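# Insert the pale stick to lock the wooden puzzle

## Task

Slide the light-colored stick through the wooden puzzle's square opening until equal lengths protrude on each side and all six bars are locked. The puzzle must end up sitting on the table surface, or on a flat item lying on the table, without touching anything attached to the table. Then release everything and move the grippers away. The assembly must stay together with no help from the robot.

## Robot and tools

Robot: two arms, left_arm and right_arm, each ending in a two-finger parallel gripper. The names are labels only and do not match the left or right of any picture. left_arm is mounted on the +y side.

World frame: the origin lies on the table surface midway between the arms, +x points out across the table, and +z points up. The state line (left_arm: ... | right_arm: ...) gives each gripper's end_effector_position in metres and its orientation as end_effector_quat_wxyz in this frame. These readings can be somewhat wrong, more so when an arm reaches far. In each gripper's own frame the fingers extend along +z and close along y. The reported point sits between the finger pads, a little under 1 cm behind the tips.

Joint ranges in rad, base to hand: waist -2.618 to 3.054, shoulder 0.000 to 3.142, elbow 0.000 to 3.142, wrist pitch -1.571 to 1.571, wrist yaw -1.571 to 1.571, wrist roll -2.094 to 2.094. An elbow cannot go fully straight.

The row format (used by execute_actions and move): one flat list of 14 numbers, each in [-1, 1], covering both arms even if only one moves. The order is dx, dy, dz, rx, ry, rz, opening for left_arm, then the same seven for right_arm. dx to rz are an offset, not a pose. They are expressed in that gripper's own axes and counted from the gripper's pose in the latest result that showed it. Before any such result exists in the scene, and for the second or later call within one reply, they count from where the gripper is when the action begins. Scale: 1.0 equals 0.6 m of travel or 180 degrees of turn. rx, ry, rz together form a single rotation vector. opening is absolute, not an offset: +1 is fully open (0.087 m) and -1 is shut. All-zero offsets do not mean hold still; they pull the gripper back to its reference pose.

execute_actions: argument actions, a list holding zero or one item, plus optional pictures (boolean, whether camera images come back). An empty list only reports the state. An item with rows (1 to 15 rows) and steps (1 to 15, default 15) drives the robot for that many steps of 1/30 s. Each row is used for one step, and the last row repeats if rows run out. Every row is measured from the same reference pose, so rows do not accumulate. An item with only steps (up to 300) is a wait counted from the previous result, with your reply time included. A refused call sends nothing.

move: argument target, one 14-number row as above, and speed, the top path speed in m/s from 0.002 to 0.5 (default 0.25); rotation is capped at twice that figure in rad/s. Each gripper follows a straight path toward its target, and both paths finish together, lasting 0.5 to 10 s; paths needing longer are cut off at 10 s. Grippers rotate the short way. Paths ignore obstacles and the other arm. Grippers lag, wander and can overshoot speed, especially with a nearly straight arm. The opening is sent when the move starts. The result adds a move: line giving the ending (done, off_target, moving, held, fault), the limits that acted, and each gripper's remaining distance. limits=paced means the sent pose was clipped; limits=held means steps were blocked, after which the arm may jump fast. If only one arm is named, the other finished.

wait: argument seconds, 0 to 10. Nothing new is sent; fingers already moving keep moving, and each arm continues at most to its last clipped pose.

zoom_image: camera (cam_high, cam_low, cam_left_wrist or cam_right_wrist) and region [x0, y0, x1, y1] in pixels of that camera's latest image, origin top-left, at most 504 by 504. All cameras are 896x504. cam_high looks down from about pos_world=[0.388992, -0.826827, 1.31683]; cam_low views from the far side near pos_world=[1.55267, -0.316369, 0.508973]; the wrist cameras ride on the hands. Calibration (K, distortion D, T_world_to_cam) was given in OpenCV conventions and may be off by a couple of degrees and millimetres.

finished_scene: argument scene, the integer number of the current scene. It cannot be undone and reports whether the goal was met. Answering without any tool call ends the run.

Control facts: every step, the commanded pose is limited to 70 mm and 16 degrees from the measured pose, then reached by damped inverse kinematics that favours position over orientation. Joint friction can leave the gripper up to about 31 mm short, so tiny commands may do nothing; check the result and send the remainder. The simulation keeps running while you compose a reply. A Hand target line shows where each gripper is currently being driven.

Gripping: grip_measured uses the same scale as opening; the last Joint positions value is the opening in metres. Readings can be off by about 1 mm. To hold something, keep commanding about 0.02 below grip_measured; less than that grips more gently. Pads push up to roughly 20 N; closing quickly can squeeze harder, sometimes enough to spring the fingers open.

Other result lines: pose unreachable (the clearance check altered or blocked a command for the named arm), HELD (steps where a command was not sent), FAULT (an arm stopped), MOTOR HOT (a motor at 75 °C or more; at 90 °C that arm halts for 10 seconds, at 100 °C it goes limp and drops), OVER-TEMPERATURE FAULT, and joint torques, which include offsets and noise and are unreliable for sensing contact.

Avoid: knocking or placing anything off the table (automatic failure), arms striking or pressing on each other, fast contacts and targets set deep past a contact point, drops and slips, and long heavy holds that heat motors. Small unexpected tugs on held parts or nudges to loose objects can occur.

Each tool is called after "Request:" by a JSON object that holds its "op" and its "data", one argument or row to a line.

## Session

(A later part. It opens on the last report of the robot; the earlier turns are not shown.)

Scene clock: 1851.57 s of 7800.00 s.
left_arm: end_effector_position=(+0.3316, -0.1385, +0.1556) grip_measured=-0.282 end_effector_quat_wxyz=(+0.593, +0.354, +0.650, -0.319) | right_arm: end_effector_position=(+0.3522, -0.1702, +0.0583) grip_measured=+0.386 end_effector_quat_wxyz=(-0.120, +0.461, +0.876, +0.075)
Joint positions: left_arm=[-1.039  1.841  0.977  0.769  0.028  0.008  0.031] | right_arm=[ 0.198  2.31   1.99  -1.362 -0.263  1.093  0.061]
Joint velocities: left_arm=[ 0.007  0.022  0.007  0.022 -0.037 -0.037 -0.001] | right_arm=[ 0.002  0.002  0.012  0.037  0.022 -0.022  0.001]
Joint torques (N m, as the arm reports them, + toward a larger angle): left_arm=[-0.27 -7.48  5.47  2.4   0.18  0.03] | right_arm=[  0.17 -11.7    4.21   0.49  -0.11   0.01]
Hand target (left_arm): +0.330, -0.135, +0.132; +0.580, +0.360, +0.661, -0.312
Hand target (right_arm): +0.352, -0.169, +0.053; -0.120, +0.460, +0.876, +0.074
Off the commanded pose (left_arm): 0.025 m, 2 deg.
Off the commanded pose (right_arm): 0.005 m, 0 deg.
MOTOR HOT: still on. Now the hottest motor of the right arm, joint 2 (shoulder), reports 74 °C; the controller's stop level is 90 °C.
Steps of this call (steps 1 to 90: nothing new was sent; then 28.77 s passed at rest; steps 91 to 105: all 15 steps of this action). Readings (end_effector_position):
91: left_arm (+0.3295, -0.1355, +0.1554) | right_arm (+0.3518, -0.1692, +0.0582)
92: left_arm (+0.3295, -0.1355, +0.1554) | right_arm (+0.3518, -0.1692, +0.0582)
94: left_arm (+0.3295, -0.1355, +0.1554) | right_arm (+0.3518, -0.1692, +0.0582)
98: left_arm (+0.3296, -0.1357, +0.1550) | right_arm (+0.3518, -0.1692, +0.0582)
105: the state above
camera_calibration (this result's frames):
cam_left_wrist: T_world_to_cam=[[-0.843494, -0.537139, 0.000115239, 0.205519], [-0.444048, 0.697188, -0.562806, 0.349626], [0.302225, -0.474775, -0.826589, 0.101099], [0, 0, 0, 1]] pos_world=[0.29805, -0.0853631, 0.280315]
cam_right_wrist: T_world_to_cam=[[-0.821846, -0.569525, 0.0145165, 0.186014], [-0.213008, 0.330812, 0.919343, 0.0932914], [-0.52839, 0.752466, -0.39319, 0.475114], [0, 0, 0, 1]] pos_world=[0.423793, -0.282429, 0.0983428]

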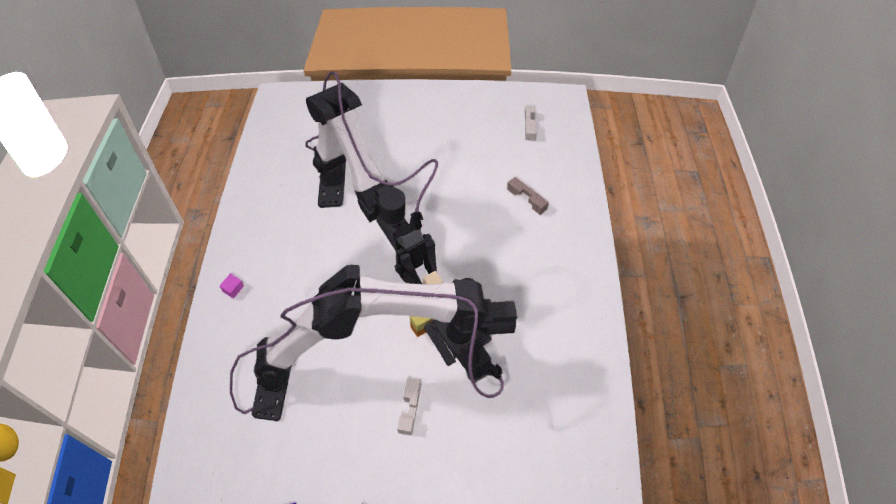

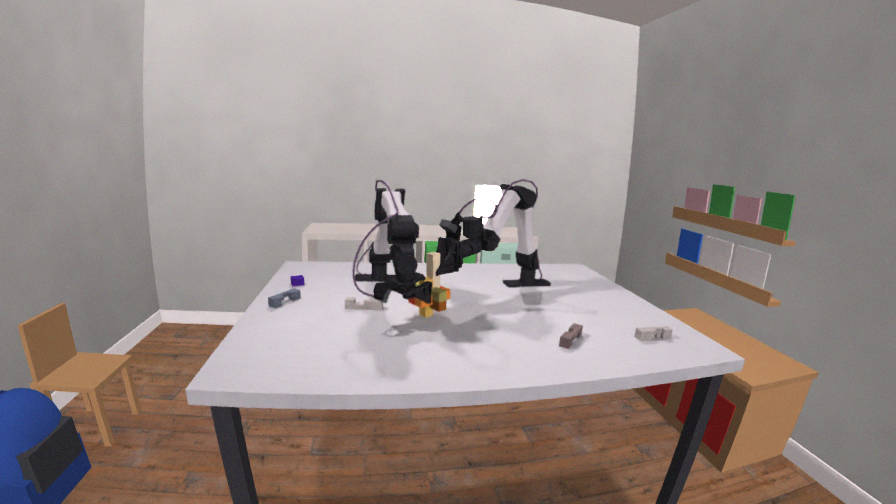

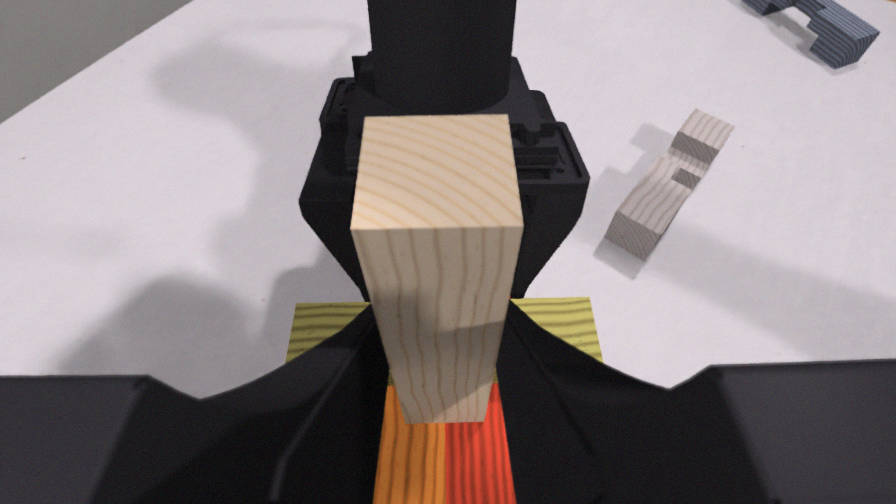

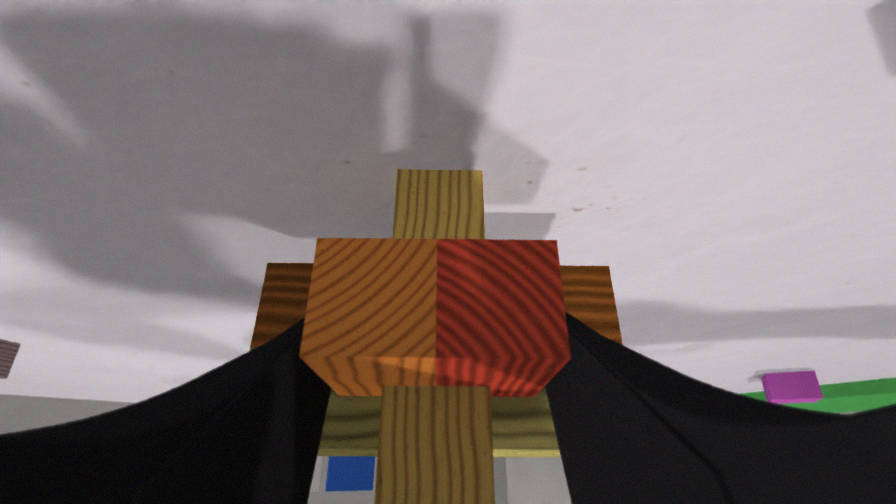

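Request:
{"op": "zoom_image", "data": {
  "camera": "cam_left_wrist",
  "region": [340, 290, 560, 450]
}}

Request:
{"op": "wait", "data": {
  "seconds": 0.2
}}

Region (340, 290, 560, 450) of cam_left_wrist's 896x504 image, scaled by 2.291, with more detail than that image has; it fills the top 367 rows of this view, and the rest is white.

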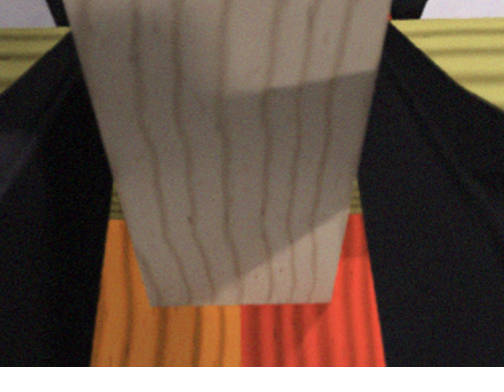

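Scene clock: 1856.67 s of 7800.00 s.
left_arm: end_effector_position=(+0.3319, -0.1389, +0.1558) grip_measured=-0.282 end_effector_quat_wxyz=(+0.594, +0.353, +0.649, -0.319) | right_arm: end_effector_position=(+0.3523, -0.1703, +0.0583) grip_measured=+0.386 end_effector_quat_wxyz=(-0.120, +0.462, +0.876, +0.075)
Joint positions: left_arm=[-1.039  1.844  0.977  0.776  0.028  0.008  0.031] | right_arm=[ 0.198  2.31   1.99  -1.362 -0.263  1.093  0.061]
Joint velocities: left_arm=[-0.012 -0.017 -0.017  0.022 -0.022  0.007 -0.001] | right_arm=[-0.002 -0.002  0.007 -0.051 -0.007  0.066 -0.001]
Joint torques (N m, as the arm reports them, + toward a larger angle): left_arm=[-0.31 -7.54  5.69  2.51  0.2   0.02] | right_arm=[  0.27 -11.78   4.32   0.46  -0.1    0.06]
Hand target (left_arm): +0.330, -0.135, +0.132; +0.580, +0.360, +0.661, -0.312
Hand target (right_arm): +0.352, -0.169, +0.053; -0.121, +0.460, +0.876, +0.074
Off the commanded pose (left_arm): 0.025 m, 2 deg.
Off the commanded pose (right_arm): 0.005 m, 0 deg.
MOTOR HOT: still on. Now the hottest motor of the right arm, joint 2 (shoulder), reports 74 °C; the controller's stop level is 90 °C.
Steps of this call (steps 1 to 90: nothing new was sent; then 2.10 s passed at rest). Readings (end_effector_position):
1: left_arm (+0.3317, -0.1386, +0.1557) | right_arm (+0.3522, -0.1702, +0.0583)
2: left_arm (+0.3318, -0.1387, +0.1557) | right_arm (+0.3522, -0.1702, +0.0583)
4: left_arm (+0.3318, -0.1388, +0.1557) | right_arm (+0.3523, -0.1703, +0.0583)
8: left_arm (+0.3319, -0.1389, +0.1557) | right_arm (+0.3523, -0.1703, +0.0583)
90: the state above
camera_calibration (this result's frames):
cam_left_wrist: T_world_to_cam=[[-0.843494, -0.537139, -0.0000374758, 0.205565], [-0.44282, 0.695419, -0.565953, 0.350013], [0.304021, -0.477361, -0.824438, 0.0996728], [0, 0, 0, 1]] pos_world=[0.298082, -0.0854089, 0.280272]
cam_right_wrist: T_world_to_cam=[[-0.822063, -0.569211, 0.0145165, 0.186102], [-0.212882, 0.330893, 0.919343, 0.0933209], [-0.528103, 0.752668, -0.39319, 0.475186], [0, 0, 0, 1]] pos_world=[0.423802, -0.282605, 0.0983428]

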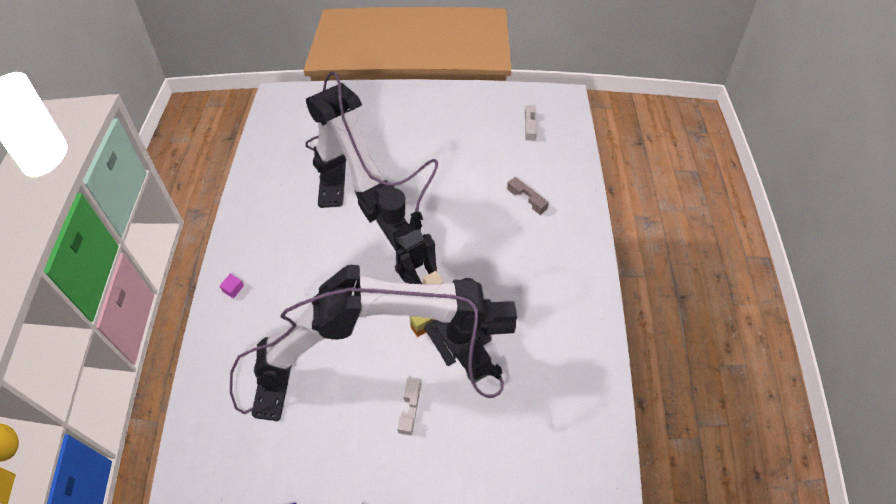

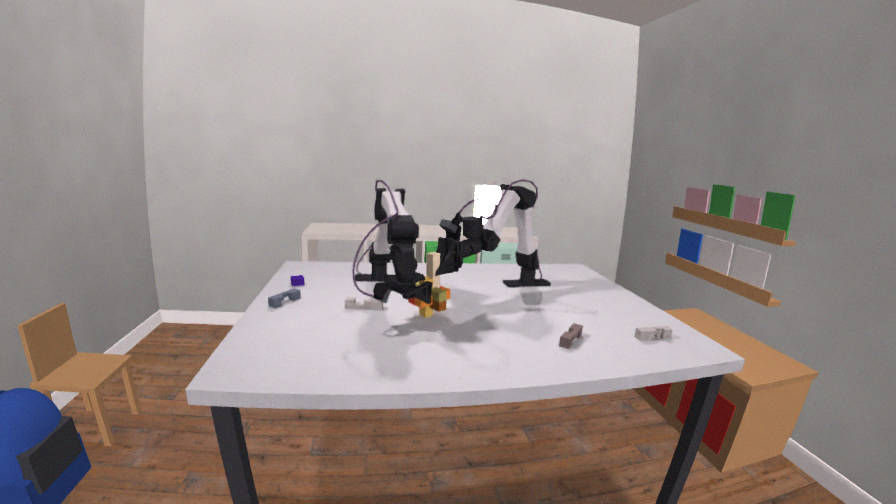

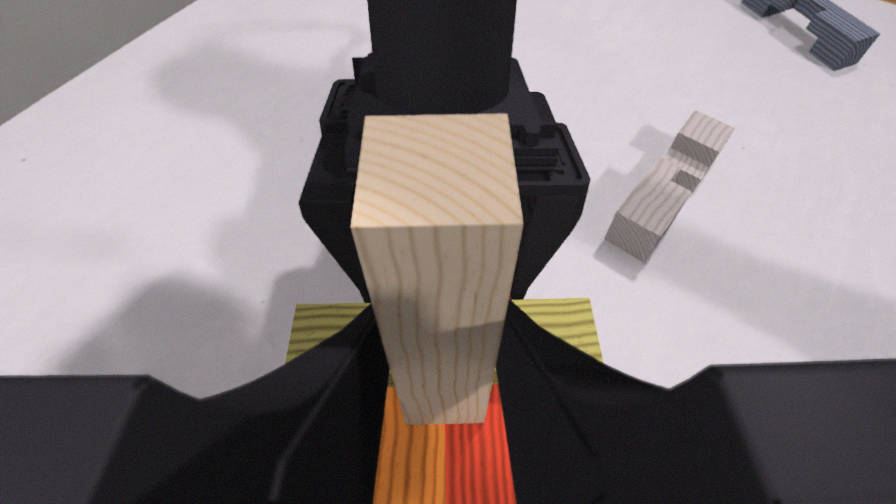

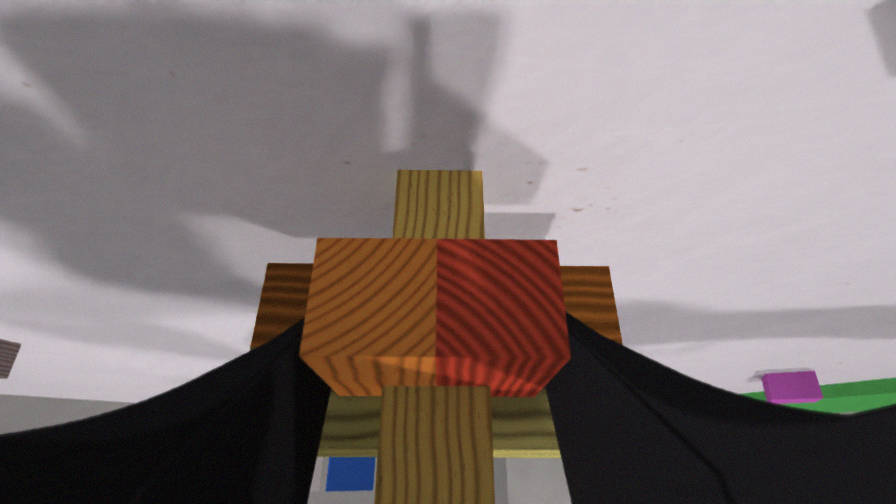

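Request:
{"op": "execute_actions", "data": {
  "actions": [
    {"rows": [[-0.006,0,0.0017,0,-0.0048,0,-0.291,-0.0023,0,0.008,0,0,0,0.355],[-0.006,0,0.0017,0,-0.0048,0,-0.291,-0.0023,0,0.008,0,0,0,0.355],[-0.006,0,0.0017,0,-0.0048,0,-0.291,-0.0023,0,0.008,0,0,0,0.355],[-0.006,0,0.0017,0,-0.0048,0,-0.288,-0.0023,0,0.008,0,0,0,0.355],[-0.006,0,0.0017,0,-0.0048,0,-0.285,-0.0023,0,0.008,0,0,0,0.355],[-0.006,0,0.0017,0,-0.0048,0,-0.282,-0.0023,0,0.008,0,0,0,0.355],[-0.006,0,0.0017,0,-0.0048,0,-0.279,-0.0023,0,0.008,0,0,0,0.355],[-0.006,0,0.0017,0,-0.0048,0,-0.276,-0.0023,0,0.008,0,0,0,0.355],[-0.006,0,0.0017,0,-0.0048,0,-0.273,-0.0023,0,0.008,0,0,0,0.355],[-0.006,0,0.0017,0,-0.0048,0,-0.27,-0.0023,0,0.008,0,0,0,0.355],[-0.006,0,0.0017,0,-0.0048,0,-0.265,-0.0023,0,0.008,0,0,0,0.355],[-0.006,0,0.0017,0,-0.0048,0,-0.26,-0.0023,0,0.008,0,0,0,0.355]], "steps": 15}
  ]
}}

Scene clock: 1873.37 s of 7800.00 s.
left_arm: end_effector_position=(+0.3319, -0.1390, +0.1560) grip_measured=-0.260 end_effector_quat_wxyz=(+0.594, +0.353, +0.648, -0.320) | right_arm: end_effector_position=(+0.3522, -0.1698, +0.0586) grip_measured=+0.386 end_effector_quat_wxyz=(-0.122, +0.462, +0.875, +0.077)
Joint positions: left_arm=[-1.039  1.844  0.977  0.777  0.028  0.008  0.032] | right_arm=[ 0.198  2.31   1.99  -1.363 -0.267  1.093  0.061]
Joint velocities: left_arm=[-0.012 -0.007  0.012 -0.051  0.022  0.066  0.001] | right_arm=[-0.002  0.012 -0.007 -0.066  0.022  0.037 -0.   ]
Joint torques (N m, as the arm reports them, + toward a larger angle): left_arm=[-0.36 -9.84  7.87  2.5   0.18  0.05] | right_arm=[ -0.12 -11.61   4.29   0.49  -0.03   0.04]
Hand target (left_arm): +0.333, -0.140, +0.159; +0.599, +0.351, +0.644, -0.322
Hand target (right_arm): +0.352, -0.170, +0.053; -0.120, +0.462, +0.876, +0.075
Off the commanded pose (left_arm): 0.004 m, 1 deg.
Off the commanded pose (right_arm): 0.005 m, 0 deg.
MOTOR HOT: still on. Now the hottest motor of the right arm, joint 2 (shoulder), reports 75 °C; the controller's stop level is 90 °C.
Steps of this call (steps 1 to 90: nothing new was sent; then 13.20 s passed at rest; steps 91 to 105: all 15 steps of this action). Readings (end_effector_position):
91: left_arm (+0.3319, -0.1389, +0.1558) | right_arm (+0.3523, -0.1703, +0.0583)
92: left_arm (+0.3319, -0.1389, +0.1558) | right_arm (+0.3523, -0.1705, +0.0583)
94: left_arm (+0.3319, -0.1389, +0.1558) | right_arm (+0.3523, -0.1704, +0.0583)
98: left_arm (+0.3319, -0.1389, +0.1559) | right_arm (+0.3523, -0.1704, +0.0583)
105: the state above
camera_calibration (this result's frames):
cam_left_wrist: T_world_to_cam=[[-0.843494, -0.537139, -0.0000680187, 0.205571], [-0.442573, 0.695065, -0.566581, 0.350125], [0.30438, -0.477878, -0.824006, 0.0995409], [0, 0, 0, 1]] pos_world=[0.298056, -0.085371, 0.280411]
cam_right_wrist: T_world_to_cam=[[-0.822532, -0.56857, 0.0129749, 0.186678], [-0.211731, 0.32732, 0.920886, 0.0917024], [-0.527835, 0.754712, -0.389615, 0.47494], [0, 0, 0, 1]] pos_world=[0.423655, -0.282319, 0.0981742]

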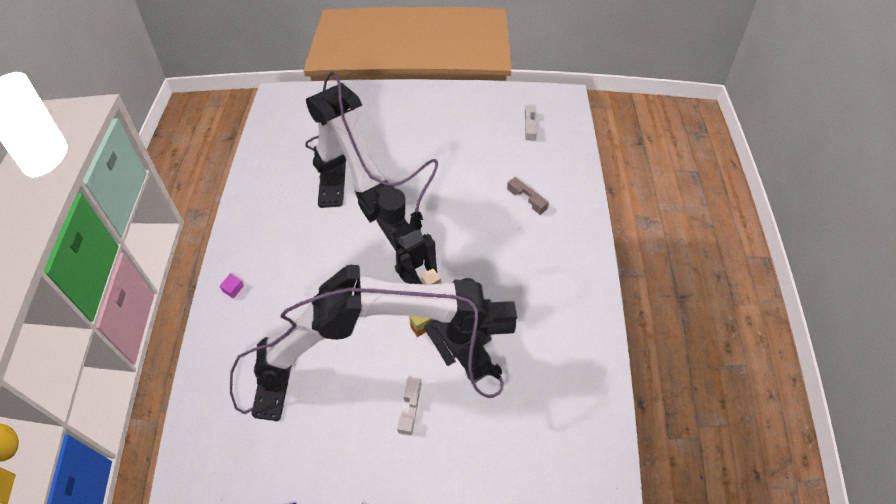

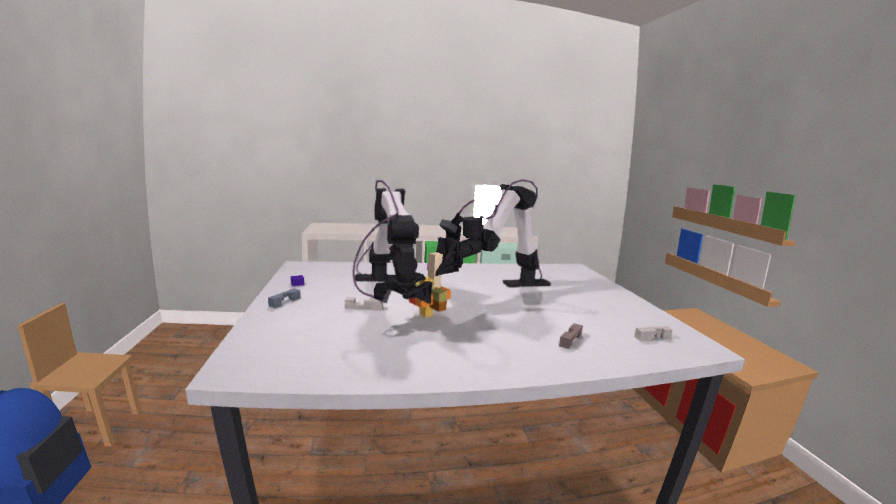

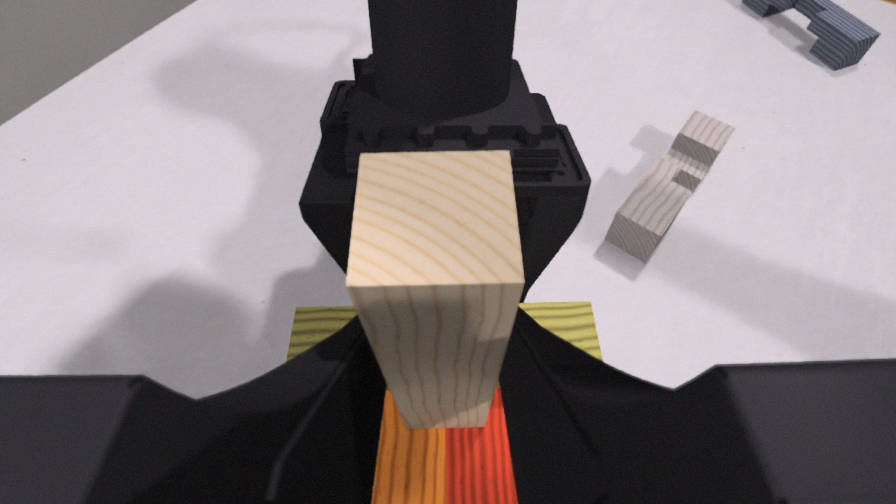

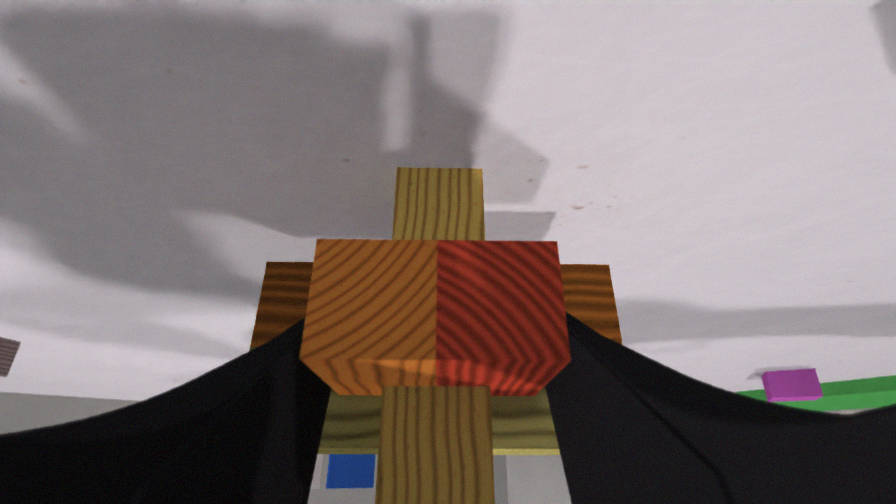

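Request:
{"op": "execute_actions", "data": {
  "actions": [
    {"rows": [[-0.006,0,0.0017,0,-0.0048,0,-0.30,-0.0023,0,0.008,0,0,0,0.355]], "steps": 8}
  ]
}}

Scene clock: 1875.80 s of 7800.00 s.
left_arm: end_effector_position=(+0.3319, -0.1390, +0.1560) grip_measured=-0.283 end_effector_quat_wxyz=(+0.594, +0.353, +0.648, -0.320) | right_arm: end_effector_position=(+0.3522, -0.1698, +0.0586) grip_measured=+0.386 end_effector_quat_wxyz=(-0.122, +0.462, +0.875, +0.077)
Joint positions: left_arm=[-1.039  1.844  0.977  0.777  0.028  0.008  0.031] | right_arm=[ 0.198  2.31   1.99  -1.363 -0.267  1.093  0.061]
Joint velocities: left_arm=[ 0.002  0.012 -0.012 -0.037  0.037  0.022 -0.001] | right_arm=[-0.012 -0.002 -0.002  0.022 -0.051 -0.007  0.001]
Joint torques (N m, as the arm reports them, + toward a larger angle): left_arm=[-0.39 -9.96  7.73  2.55  0.19  0.05] | right_arm=[  0.06 -11.79   4.19   0.47  -0.13   0.08]
Hand target (left_arm): +0.333, -0.140, +0.159; +0.599, +0.351, +0.644, -0.322
Hand target (right_arm): +0.352, -0.170, +0.054; -0.122, +0.462, +0.875, +0.077
Off the commanded pose (left_arm): 0.004 m, 1 deg.
Off the commanded pose (right_arm): 0.005 m, 0 deg.
MOTOR HOT: still on. Now the hottest motor of the right arm, joint 2 (shoulder), reports 75 °C; the controller's stop level is 90 °C.
Steps of this call (steps 1 to 65: nothing new was sent; steps 66 to 73: all 8 steps of this action). Readings (end_effector_position):
66: left_arm (+0.3319, -0.1390, +0.1560) | right_arm (+0.3522, -0.1698, +0.0586)
67: left_arm (+0.3319, -0.1390, +0.1560) | right_arm (+0.3522, -0.1698, +0.0586)
69: left_arm (+0.3319, -0.1390, +0.1560) | right_arm (+0.3522, -0.1698, +0.0586)
73: the state above
camera_calibration (this result's frames):
cam_left_wrist: T_world_to_cam=[[-0.843494, -0.537139, -0.0000680187, 0.205571], [-0.442573, 0.695065, -0.566581, 0.350125], [0.30438, -0.477878, -0.824006, 0.0995409], [0, 0, 0, 1]] pos_world=[0.298056, -0.085371, 0.280411]
cam_right_wrist: T_world_to_cam=[[-0.822532, -0.56857, 0.0129749, 0.186678], [-0.211731, 0.32732, 0.920886, 0.0917024], [-0.527835, 0.754712, -0.389615, 0.47494], [0, 0, 0, 1]] pos_world=[0.423655, -0.282319, 0.0981742]

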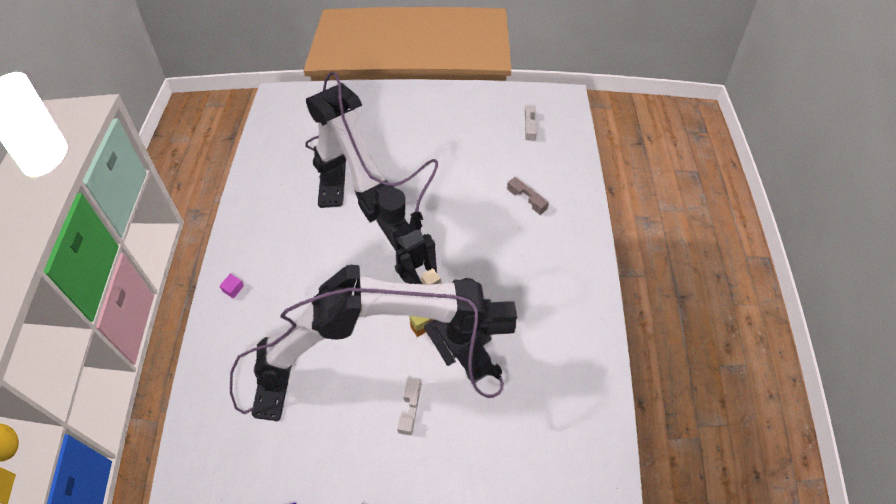

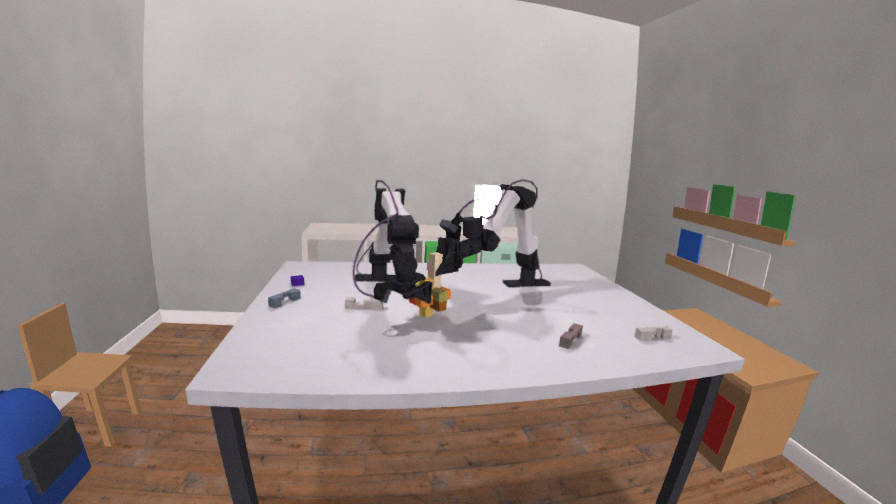

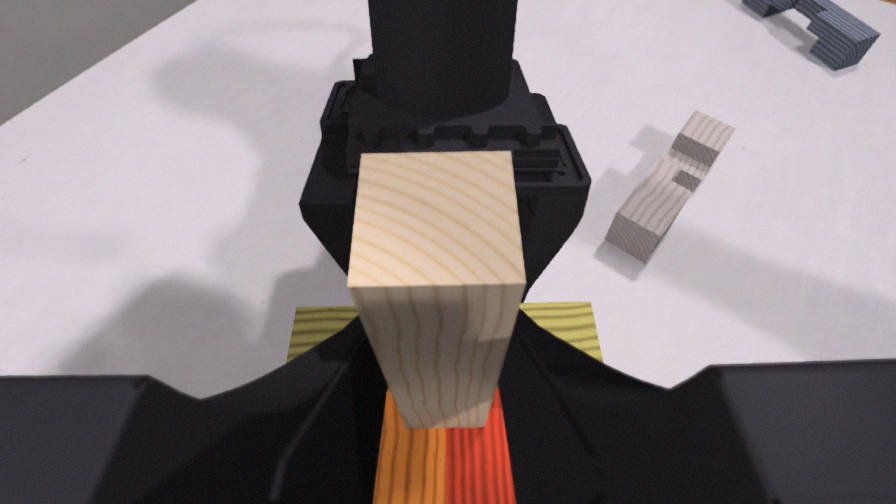

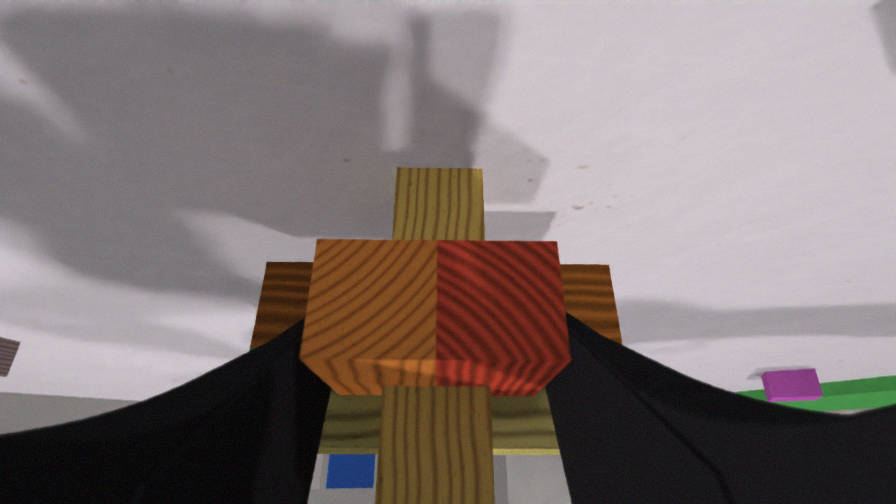

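Request:
{"op": "zoom_image", "data": {
  "camera": "cam_left_wrist",
  "region": [365, 340, 525, 460]
}}

Request:
{"op": "zoom_image", "data": {
  "camera": "cam_low",
  "region": [390, 240, 480, 325]
}}

Region (365, 340, 525, 460) of cam_left_wrist's 896x504 image, scaled by 3.150, with more detail than that image has; it fills the top 378 rows of this view, and the rest is white.

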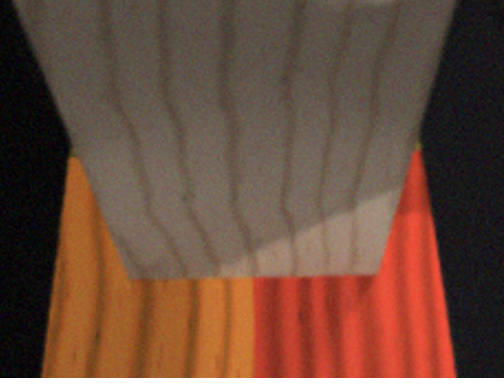

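Region (390, 240, 480, 325) of cam_low's 896x504 image, scaled by 5.600, with more detail than that image has.

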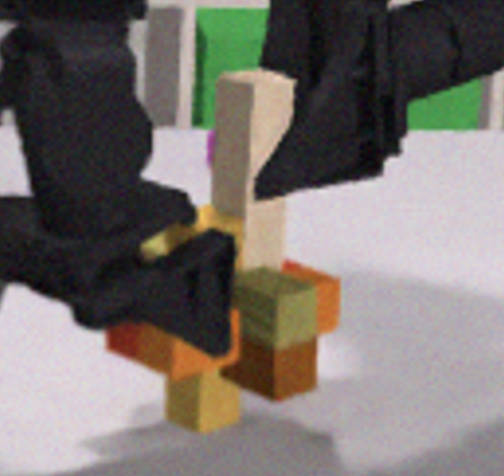

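Request:
{"op": "execute_actions", "data": {
  "actions": [
    {"rows": [[-0.010,0,0.005,0,-0.0048,0,-0.305,-0.0023,0,0.008,0,0,0,0.355],[-0.014,0,0.008,0,-0.0048,0,-0.305,-0.0023,0,0.008,0,0,0,0.355],[-0.0176,0,0.0113,0,-0.0048,0,-0.305,-0.0023,0,0.008,0,0,0,0.355],[-0.018,0,0.0117,0,-0.0038,0,-0.305,-0.0023,0,0.008,0,0,0,0.355],[-0.0185,0,0.0121,0,-0.0028,0,-0.305,-0.0023,0,0.008,0,0,0,0.355],[-0.0189,0,0.0126,0,-0.0017,0,-0.305,-0.0023,0,0.008,0,0,0,0.355],[-0.0194,0,0.013,0,-0.0007,0,-0.305,-0.0023,0,0.008,0,0,0,0.355],[-0.0198,0,0.0134,0,0.0003,0,-0.305,-0.0023,0,0.008,0,0,0,0.355],[-0.0202,0,0.0138,0,0.0013,0,-0.305,-0.0023,0,0.008,0,0,0,0.355],[-0.0207,0,0.0142,0,0.0023,0,-0.305,-0.0023,0,0.008,0,0,0,0.355],[-0.0211,0,0.0147,0,0.0034,0,-0.305,-0.0023,0,0.008,0,0,0,0.355],[-0.0216,0,0.0151,0,0.0044,0,-0.305,-0.0023,0,0.008,0,0,0,0.355],[-0.022,0,0.0155,0,0.0054,0,-0.305,-0.0023,0,0.008,0,0,0,0.355]], "steps": 15}
  ],
  "pictures": false
}}

Request:
{"op": "wait", "data": {
  "seconds": 0.5
}}

Scene clock: 1928.30 s of 7800.00 s.
left_arm: end_effector_position=(+0.3343, -0.1424, +0.1566) grip_measured=-0.283 end_effector_quat_wxyz=(+0.582, +0.359, +0.659, -0.313) | right_arm: end_effector_position=(+0.3522, -0.1700, +0.0586) grip_measured=+0.386 end_effector_quat_wxyz=(-0.121, +0.462, +0.875, +0.076)
Joint positions: left_arm=[-1.039  1.844  1.024  0.692  0.028  0.008  0.031] | right_arm=[ 0.198  2.31   1.99  -1.363 -0.266  1.093  0.061]
Joint velocities: left_arm=[ 0.007 -0.007  0.056 -0.11  -0.066 -0.022  0.   ] | right_arm=[ 0.007 -0.002 -0.002 -0.022  0.007 -0.037 -0.001]
Joint torques (N m, as the arm reports them, + toward a larger angle): left_arm=[ -0.42 -10.2   10.16   2.38   0.19  -0.02] | right_arm=[  0.12 -11.65   4.17   0.5   -0.17   0.05]
Hand target (left_arm): +0.337, -0.147, +0.168; +0.589, +0.356, +0.653, -0.317
Hand target (right_arm): +0.352, -0.170, +0.054; -0.122, +0.462, +0.875, +0.076
Off the commanded pose (left_arm): 0.013 m, 1 deg.
Off the commanded pose (right_arm): 0.005 m, 0 deg.
MOTOR HOT: still on. Now the hottest motor of the right arm, joint 2 (shoulder), reports 75 °C; the controller's stop level is 90 °C.
Steps of this call (steps 1 to 90: nothing new was sent; then 49.00 s passed at rest; steps 91 to 105: all 15 steps of this action). Readings (end_effector_position):
91: left_arm (+0.3319, -0.1390, +0.1560) | right_arm (+0.3522, -0.1698, +0.0586)
92: left_arm (+0.3319, -0.1390, +0.1560) | right_arm (+0.3522, -0.1698, +0.0586)
94: left_arm (+0.3324, -0.1396, +0.1568) | right_arm (+0.3522, -0.1698, +0.0586)
98: left_arm (+0.3331, -0.1407, +0.1567) | right_arm (+0.3522, -0.1699, +0.0586)
105: the state above

Scene clock: 1928.80 s of 7800.00 s.
left_arm: end_effector_position=(+0.3344, -0.1426, +0.1565) grip_measured=-0.283 end_effector_quat_wxyz=(+0.580, +0.359, +0.661, -0.313) | right_arm: end_effector_position=(+0.3522, -0.1700, +0.0586) grip_measured=+0.386 end_effector_quat_wxyz=(-0.121, +0.462, +0.875, +0.076)
Joint positions: left_arm=[-1.039  1.844  1.029  0.683  0.028  0.008  0.031] | right_arm=[ 0.198  2.31   1.99  -1.363 -0.266  1.093  0.061]
Joint velocities: left_arm=[-0.007 -0.012  0.007  0.007 -0.022 -0.037 -0.   ] | right_arm=[-0.017 -0.002  0.007 -0.037 -0.051 -0.037 -0.   ]
Joint torques (N m, as the arm reports them, + toward a larger angle): left_arm=[ -0.48 -10.05  10.25   2.32   0.2    0.01] | right_arm=[ -0.1  -11.48   4.29   0.54  -0.18   0.01]
Hand target (left_arm): +0.337, -0.147, +0.168; +0.589, +0.355, +0.653, -0.317
Hand target (right_arm): +0.352, -0.170, +0.054; -0.122, +0.462, +0.875, +0.076
Off the commanded pose (left_arm): 0.013 m, 1 deg.
Off the commanded pose (right_arm): 0.005 m, 0 deg.
MOTOR HOT: still on. Now the hottest motor of the right arm, joint 2 (shoulder), reports 75 °C; the controller's stop level is 90 °C.
Steps of this call (steps 1 to 15: nothing new was sent). Readings (end_effector_position):
1: left_arm (+0.3343, -0.1425, +0.1566) | right_arm (+0.3522, -0.1700, +0.0586)
2: left_arm (+0.3344, -0.1425, +0.1565) | right_arm (+0.3522, -0.1700, +0.0586)
4: left_arm (+0.3344, -0.1426, +0.1566) | right_arm (+0.3522, -0.1700, +0.0586)
8: left_arm (+0.3345, -0.1426, +0.1566) | right_arm (+0.3522, -0.1700, +0.0586)
15: the state above
camera_calibration (this result's frames):
cam_left_wrist: T_world_to_cam=[[-0.843475, -0.537165, 0.00161141, 0.205477], [-0.455719, 0.71399, -0.531543, 0.355685], [0.284376, -0.449078, -0.84703, 0.111842], [0, 0, 0, 1]] pos_world=[0.303602, -0.0933553, 0.283464]
cam_right_wrist: T_world_to_cam=[[-0.822462, -0.56866, 0.013488, 0.186517], [-0.211916, 0.32833, 0.920484, 0.0921112], [-0.527871, 0.754205, -0.390547, 0.47503], [0, 0, 0, 1]] pos_world=[0.423678, -0.282448, 0.0982189]

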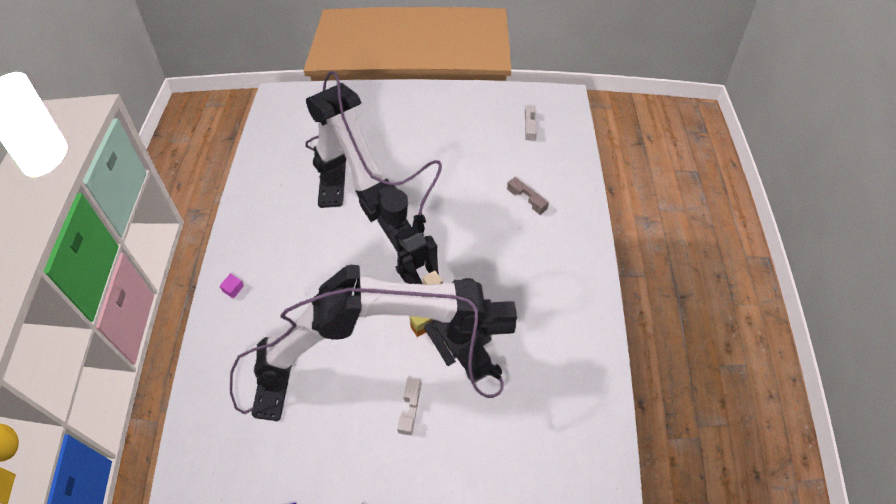

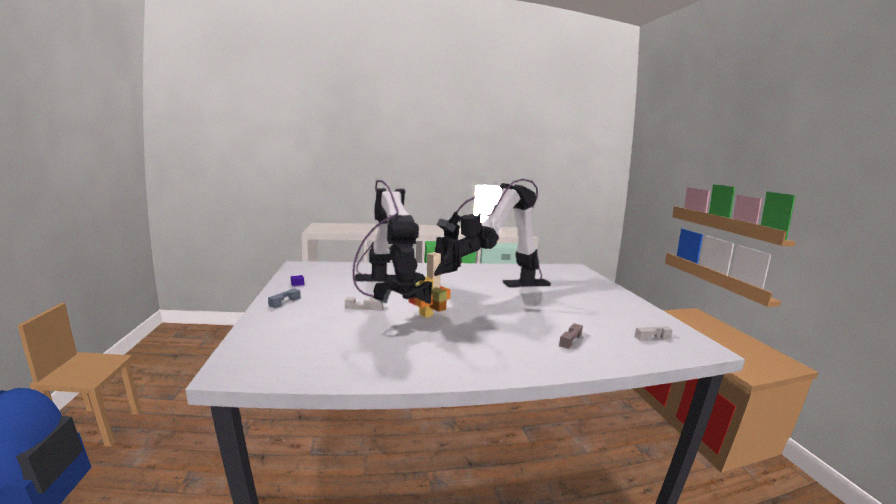

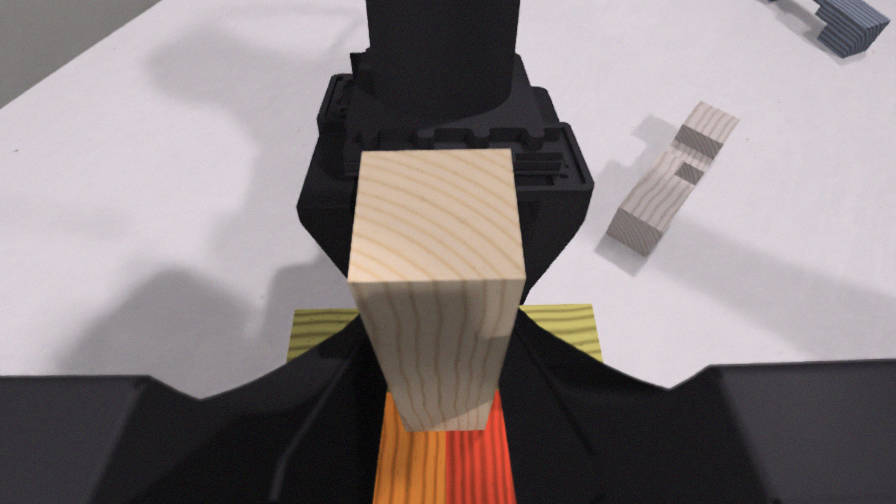

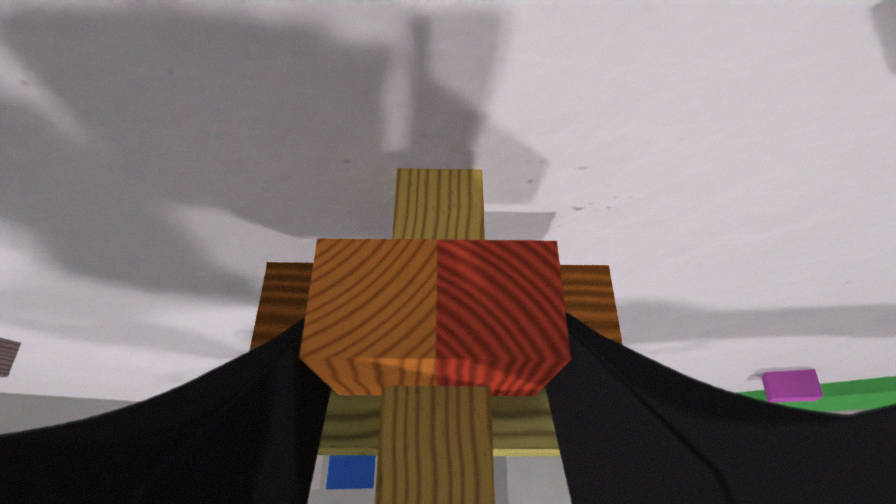

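Request:
{"op": "zoom_image", "data": {
  "camera": "cam_left_wrist",
  "region": [365, 340, 525, 460]
}}

Request:
{"op": "zoom_image", "data": {
  "camera": "cam_low",
  "region": [390, 240, 480, 325]
}}

Region (365, 340, 525, 460) of cam_left_wrist's 896x504 image, scaled by 3.150, with more detail than that image has; it fills the top 378 rows of this view, and the rest is white.

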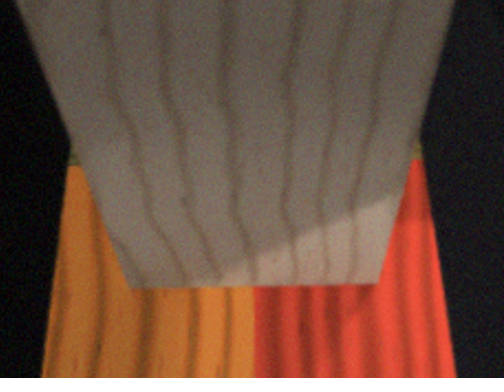

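Region (390, 240, 480, 325) of cam_low's 896x504 image, scaled by 5.600, with more detail than that image has.

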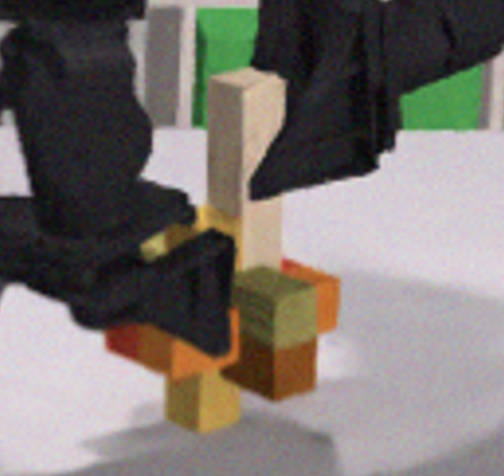

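Request:
{"op": "execute_actions", "data": {
  "actions": [
    {"rows": [[-0.014,0,0.004,0,-0.008,0,-0.300,-0.0023,0,0.008,0,0,0,0.355],[-0.014,0,0.004,0,-0.008,0,-0.295,-0.0023,0,0.008,0,0,0,0.355],[-0.014,0,0.004,0,-0.008,0,-0.290,-0.0023,0,0.008,0,0,0,0.355],[-0.014,0,0.004,0,-0.008,0,-0.286,-0.0023,0,0.008,0,0,0,0.355],[-0.014,0,0.004,0,-0.008,0,-0.282,-0.0023,0,0.008,0,0,0,0.355],[-0.014,0,0.004,0,-0.008,0,-0.278,-0.0023,0,0.008,0,0,0,0.355],[-0.014,0,0.004,0,-0.008,0,-0.274,-0.0023,0,0.008,0,0,0,0.355],[-0.014,0,0.004,0,-0.008,0,-0.270,-0.0023,0,0.008,0,0,0,0.355],[-0.014,0,0.004,0,-0.008,0,-0.265,-0.0023,0,0.008,0,0,0,0.355]], "steps": 15}
  ]
}}

Scene clock: 1942.90 s of 7800.00 s.
left_arm: end_effector_position=(+0.3345, -0.1426, +0.1566) grip_measured=-0.265 end_effector_quat_wxyz=(+0.580, +0.359, +0.661, -0.313) | right_arm: end_effector_position=(+0.3522, -0.1698, +0.0586) grip_measured=+0.386 end_effector_quat_wxyz=(-0.122, +0.462, +0.875, +0.077)
Joint positions: left_arm=[-1.039  1.844  1.029  0.683  0.028  0.008  0.032] | right_arm=[ 0.198  2.31   1.99  -1.363 -0.267  1.093  0.061]
Joint velocities: left_arm=[ 0.017  0.012  0.017  0.051 -0.022  0.11   0.   ] | right_arm=[-0.007  0.007 -0.007 -0.037  0.022  0.022  0.001]
Joint torques (N m, as the arm reports them, + toward a larger angle): left_arm=[ -0.28 -10.44   8.71   2.47   0.23   0.01] | right_arm=[  0.06 -11.59   4.27   0.48  -0.19   0.04]
Hand target (left_arm): +0.336, -0.145, +0.164; +0.588, +0.355, +0.653, -0.317
Hand target (right_arm): +0.352, -0.170, +0.054; -0.122, +0.462, +0.875, +0.076
Off the commanded pose (left_arm): 0.009 m, 1 deg.
Off the commanded pose (right_arm): 0.005 m, 0 deg.
MOTOR HOT: still on. Now the hottest motor of the right arm, joint 2 (shoulder), reports 76 °C; the controller's stop level is 90 °C.
Steps of this call (steps 1 to 90: nothing new was sent; then 10.60 s passed at rest; steps 91 to 105: all 15 steps of this action). Readings (end_effector_position):
91: left_arm (+0.3344, -0.1426, +0.1565) | right_arm (+0.3522, -0.1700, +0.0586)
92: left_arm (+0.3344, -0.1426, +0.1565) | right_arm (+0.3522, -0.1700, +0.0586)
94: left_arm (+0.3344, -0.1426, +0.1565) | right_arm (+0.3522, -0.1700, +0.0586)
98: left_arm (+0.3344, -0.1426, +0.1565) | right_arm (+0.3522, -0.1699, +0.0586)
105: the state above
camera_calibration (this result's frames):
cam_left_wrist: T_world_to_cam=[[-0.843476, -0.537165, 0.00159615, 0.20548], [-0.455603, 0.713824, -0.531866, 0.355746], [0.28456, -0.449343, -0.846827, 0.111774], [0, 0, 0, 1]] pos_world=[0.30359, -0.0933387, 0.283534]
cam_right_wrist: T_world_to_cam=[[-0.822532, -0.56857, 0.0129749, 0.186678], [-0.211731, 0.32732, 0.920886, 0.0917024], [-0.527835, 0.754712, -0.389615, 0.47494], [0, 0, 0, 1]] pos_world=[0.423655, -0.282319, 0.0981742]

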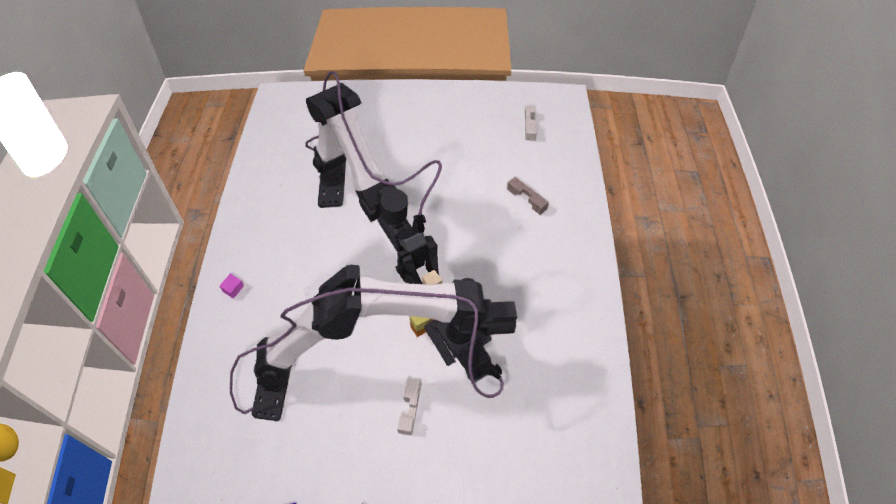

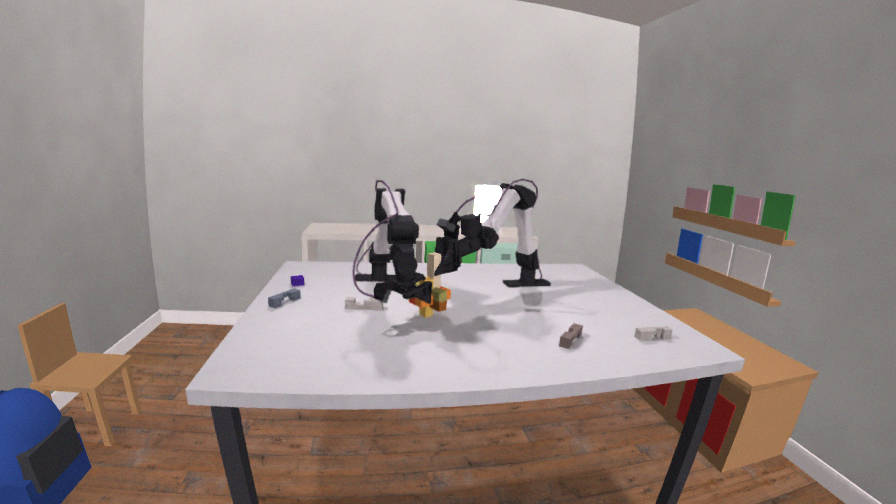

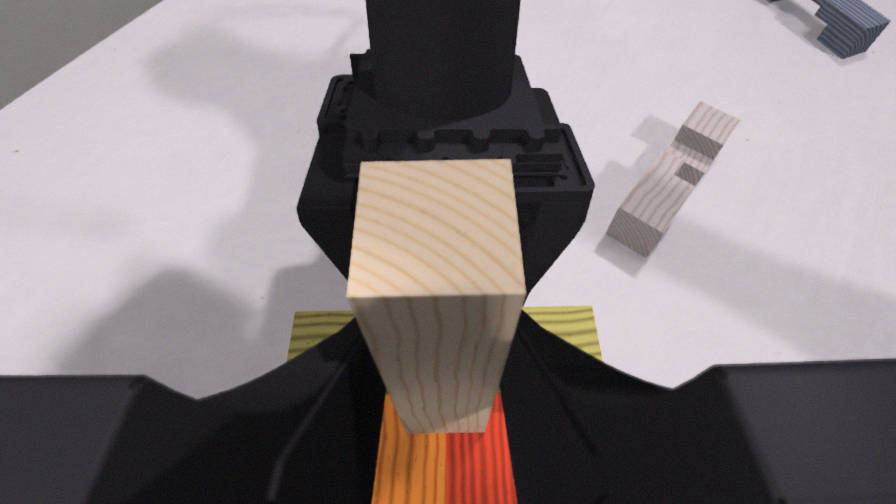

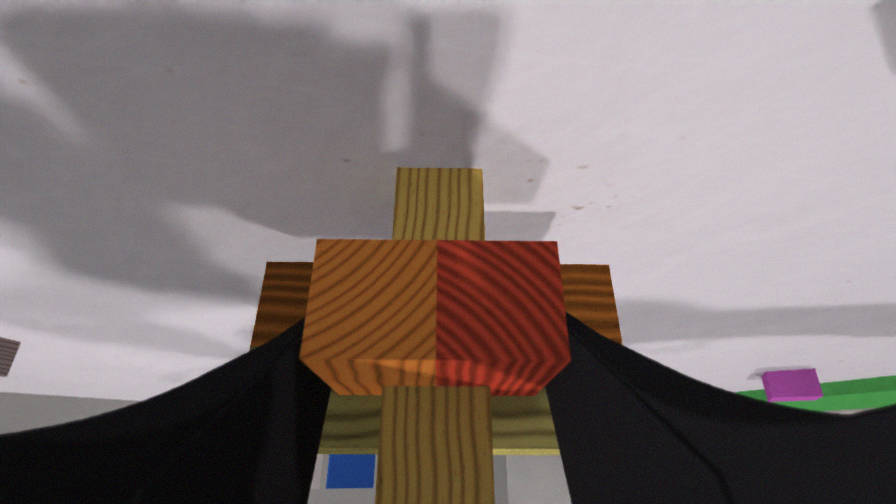

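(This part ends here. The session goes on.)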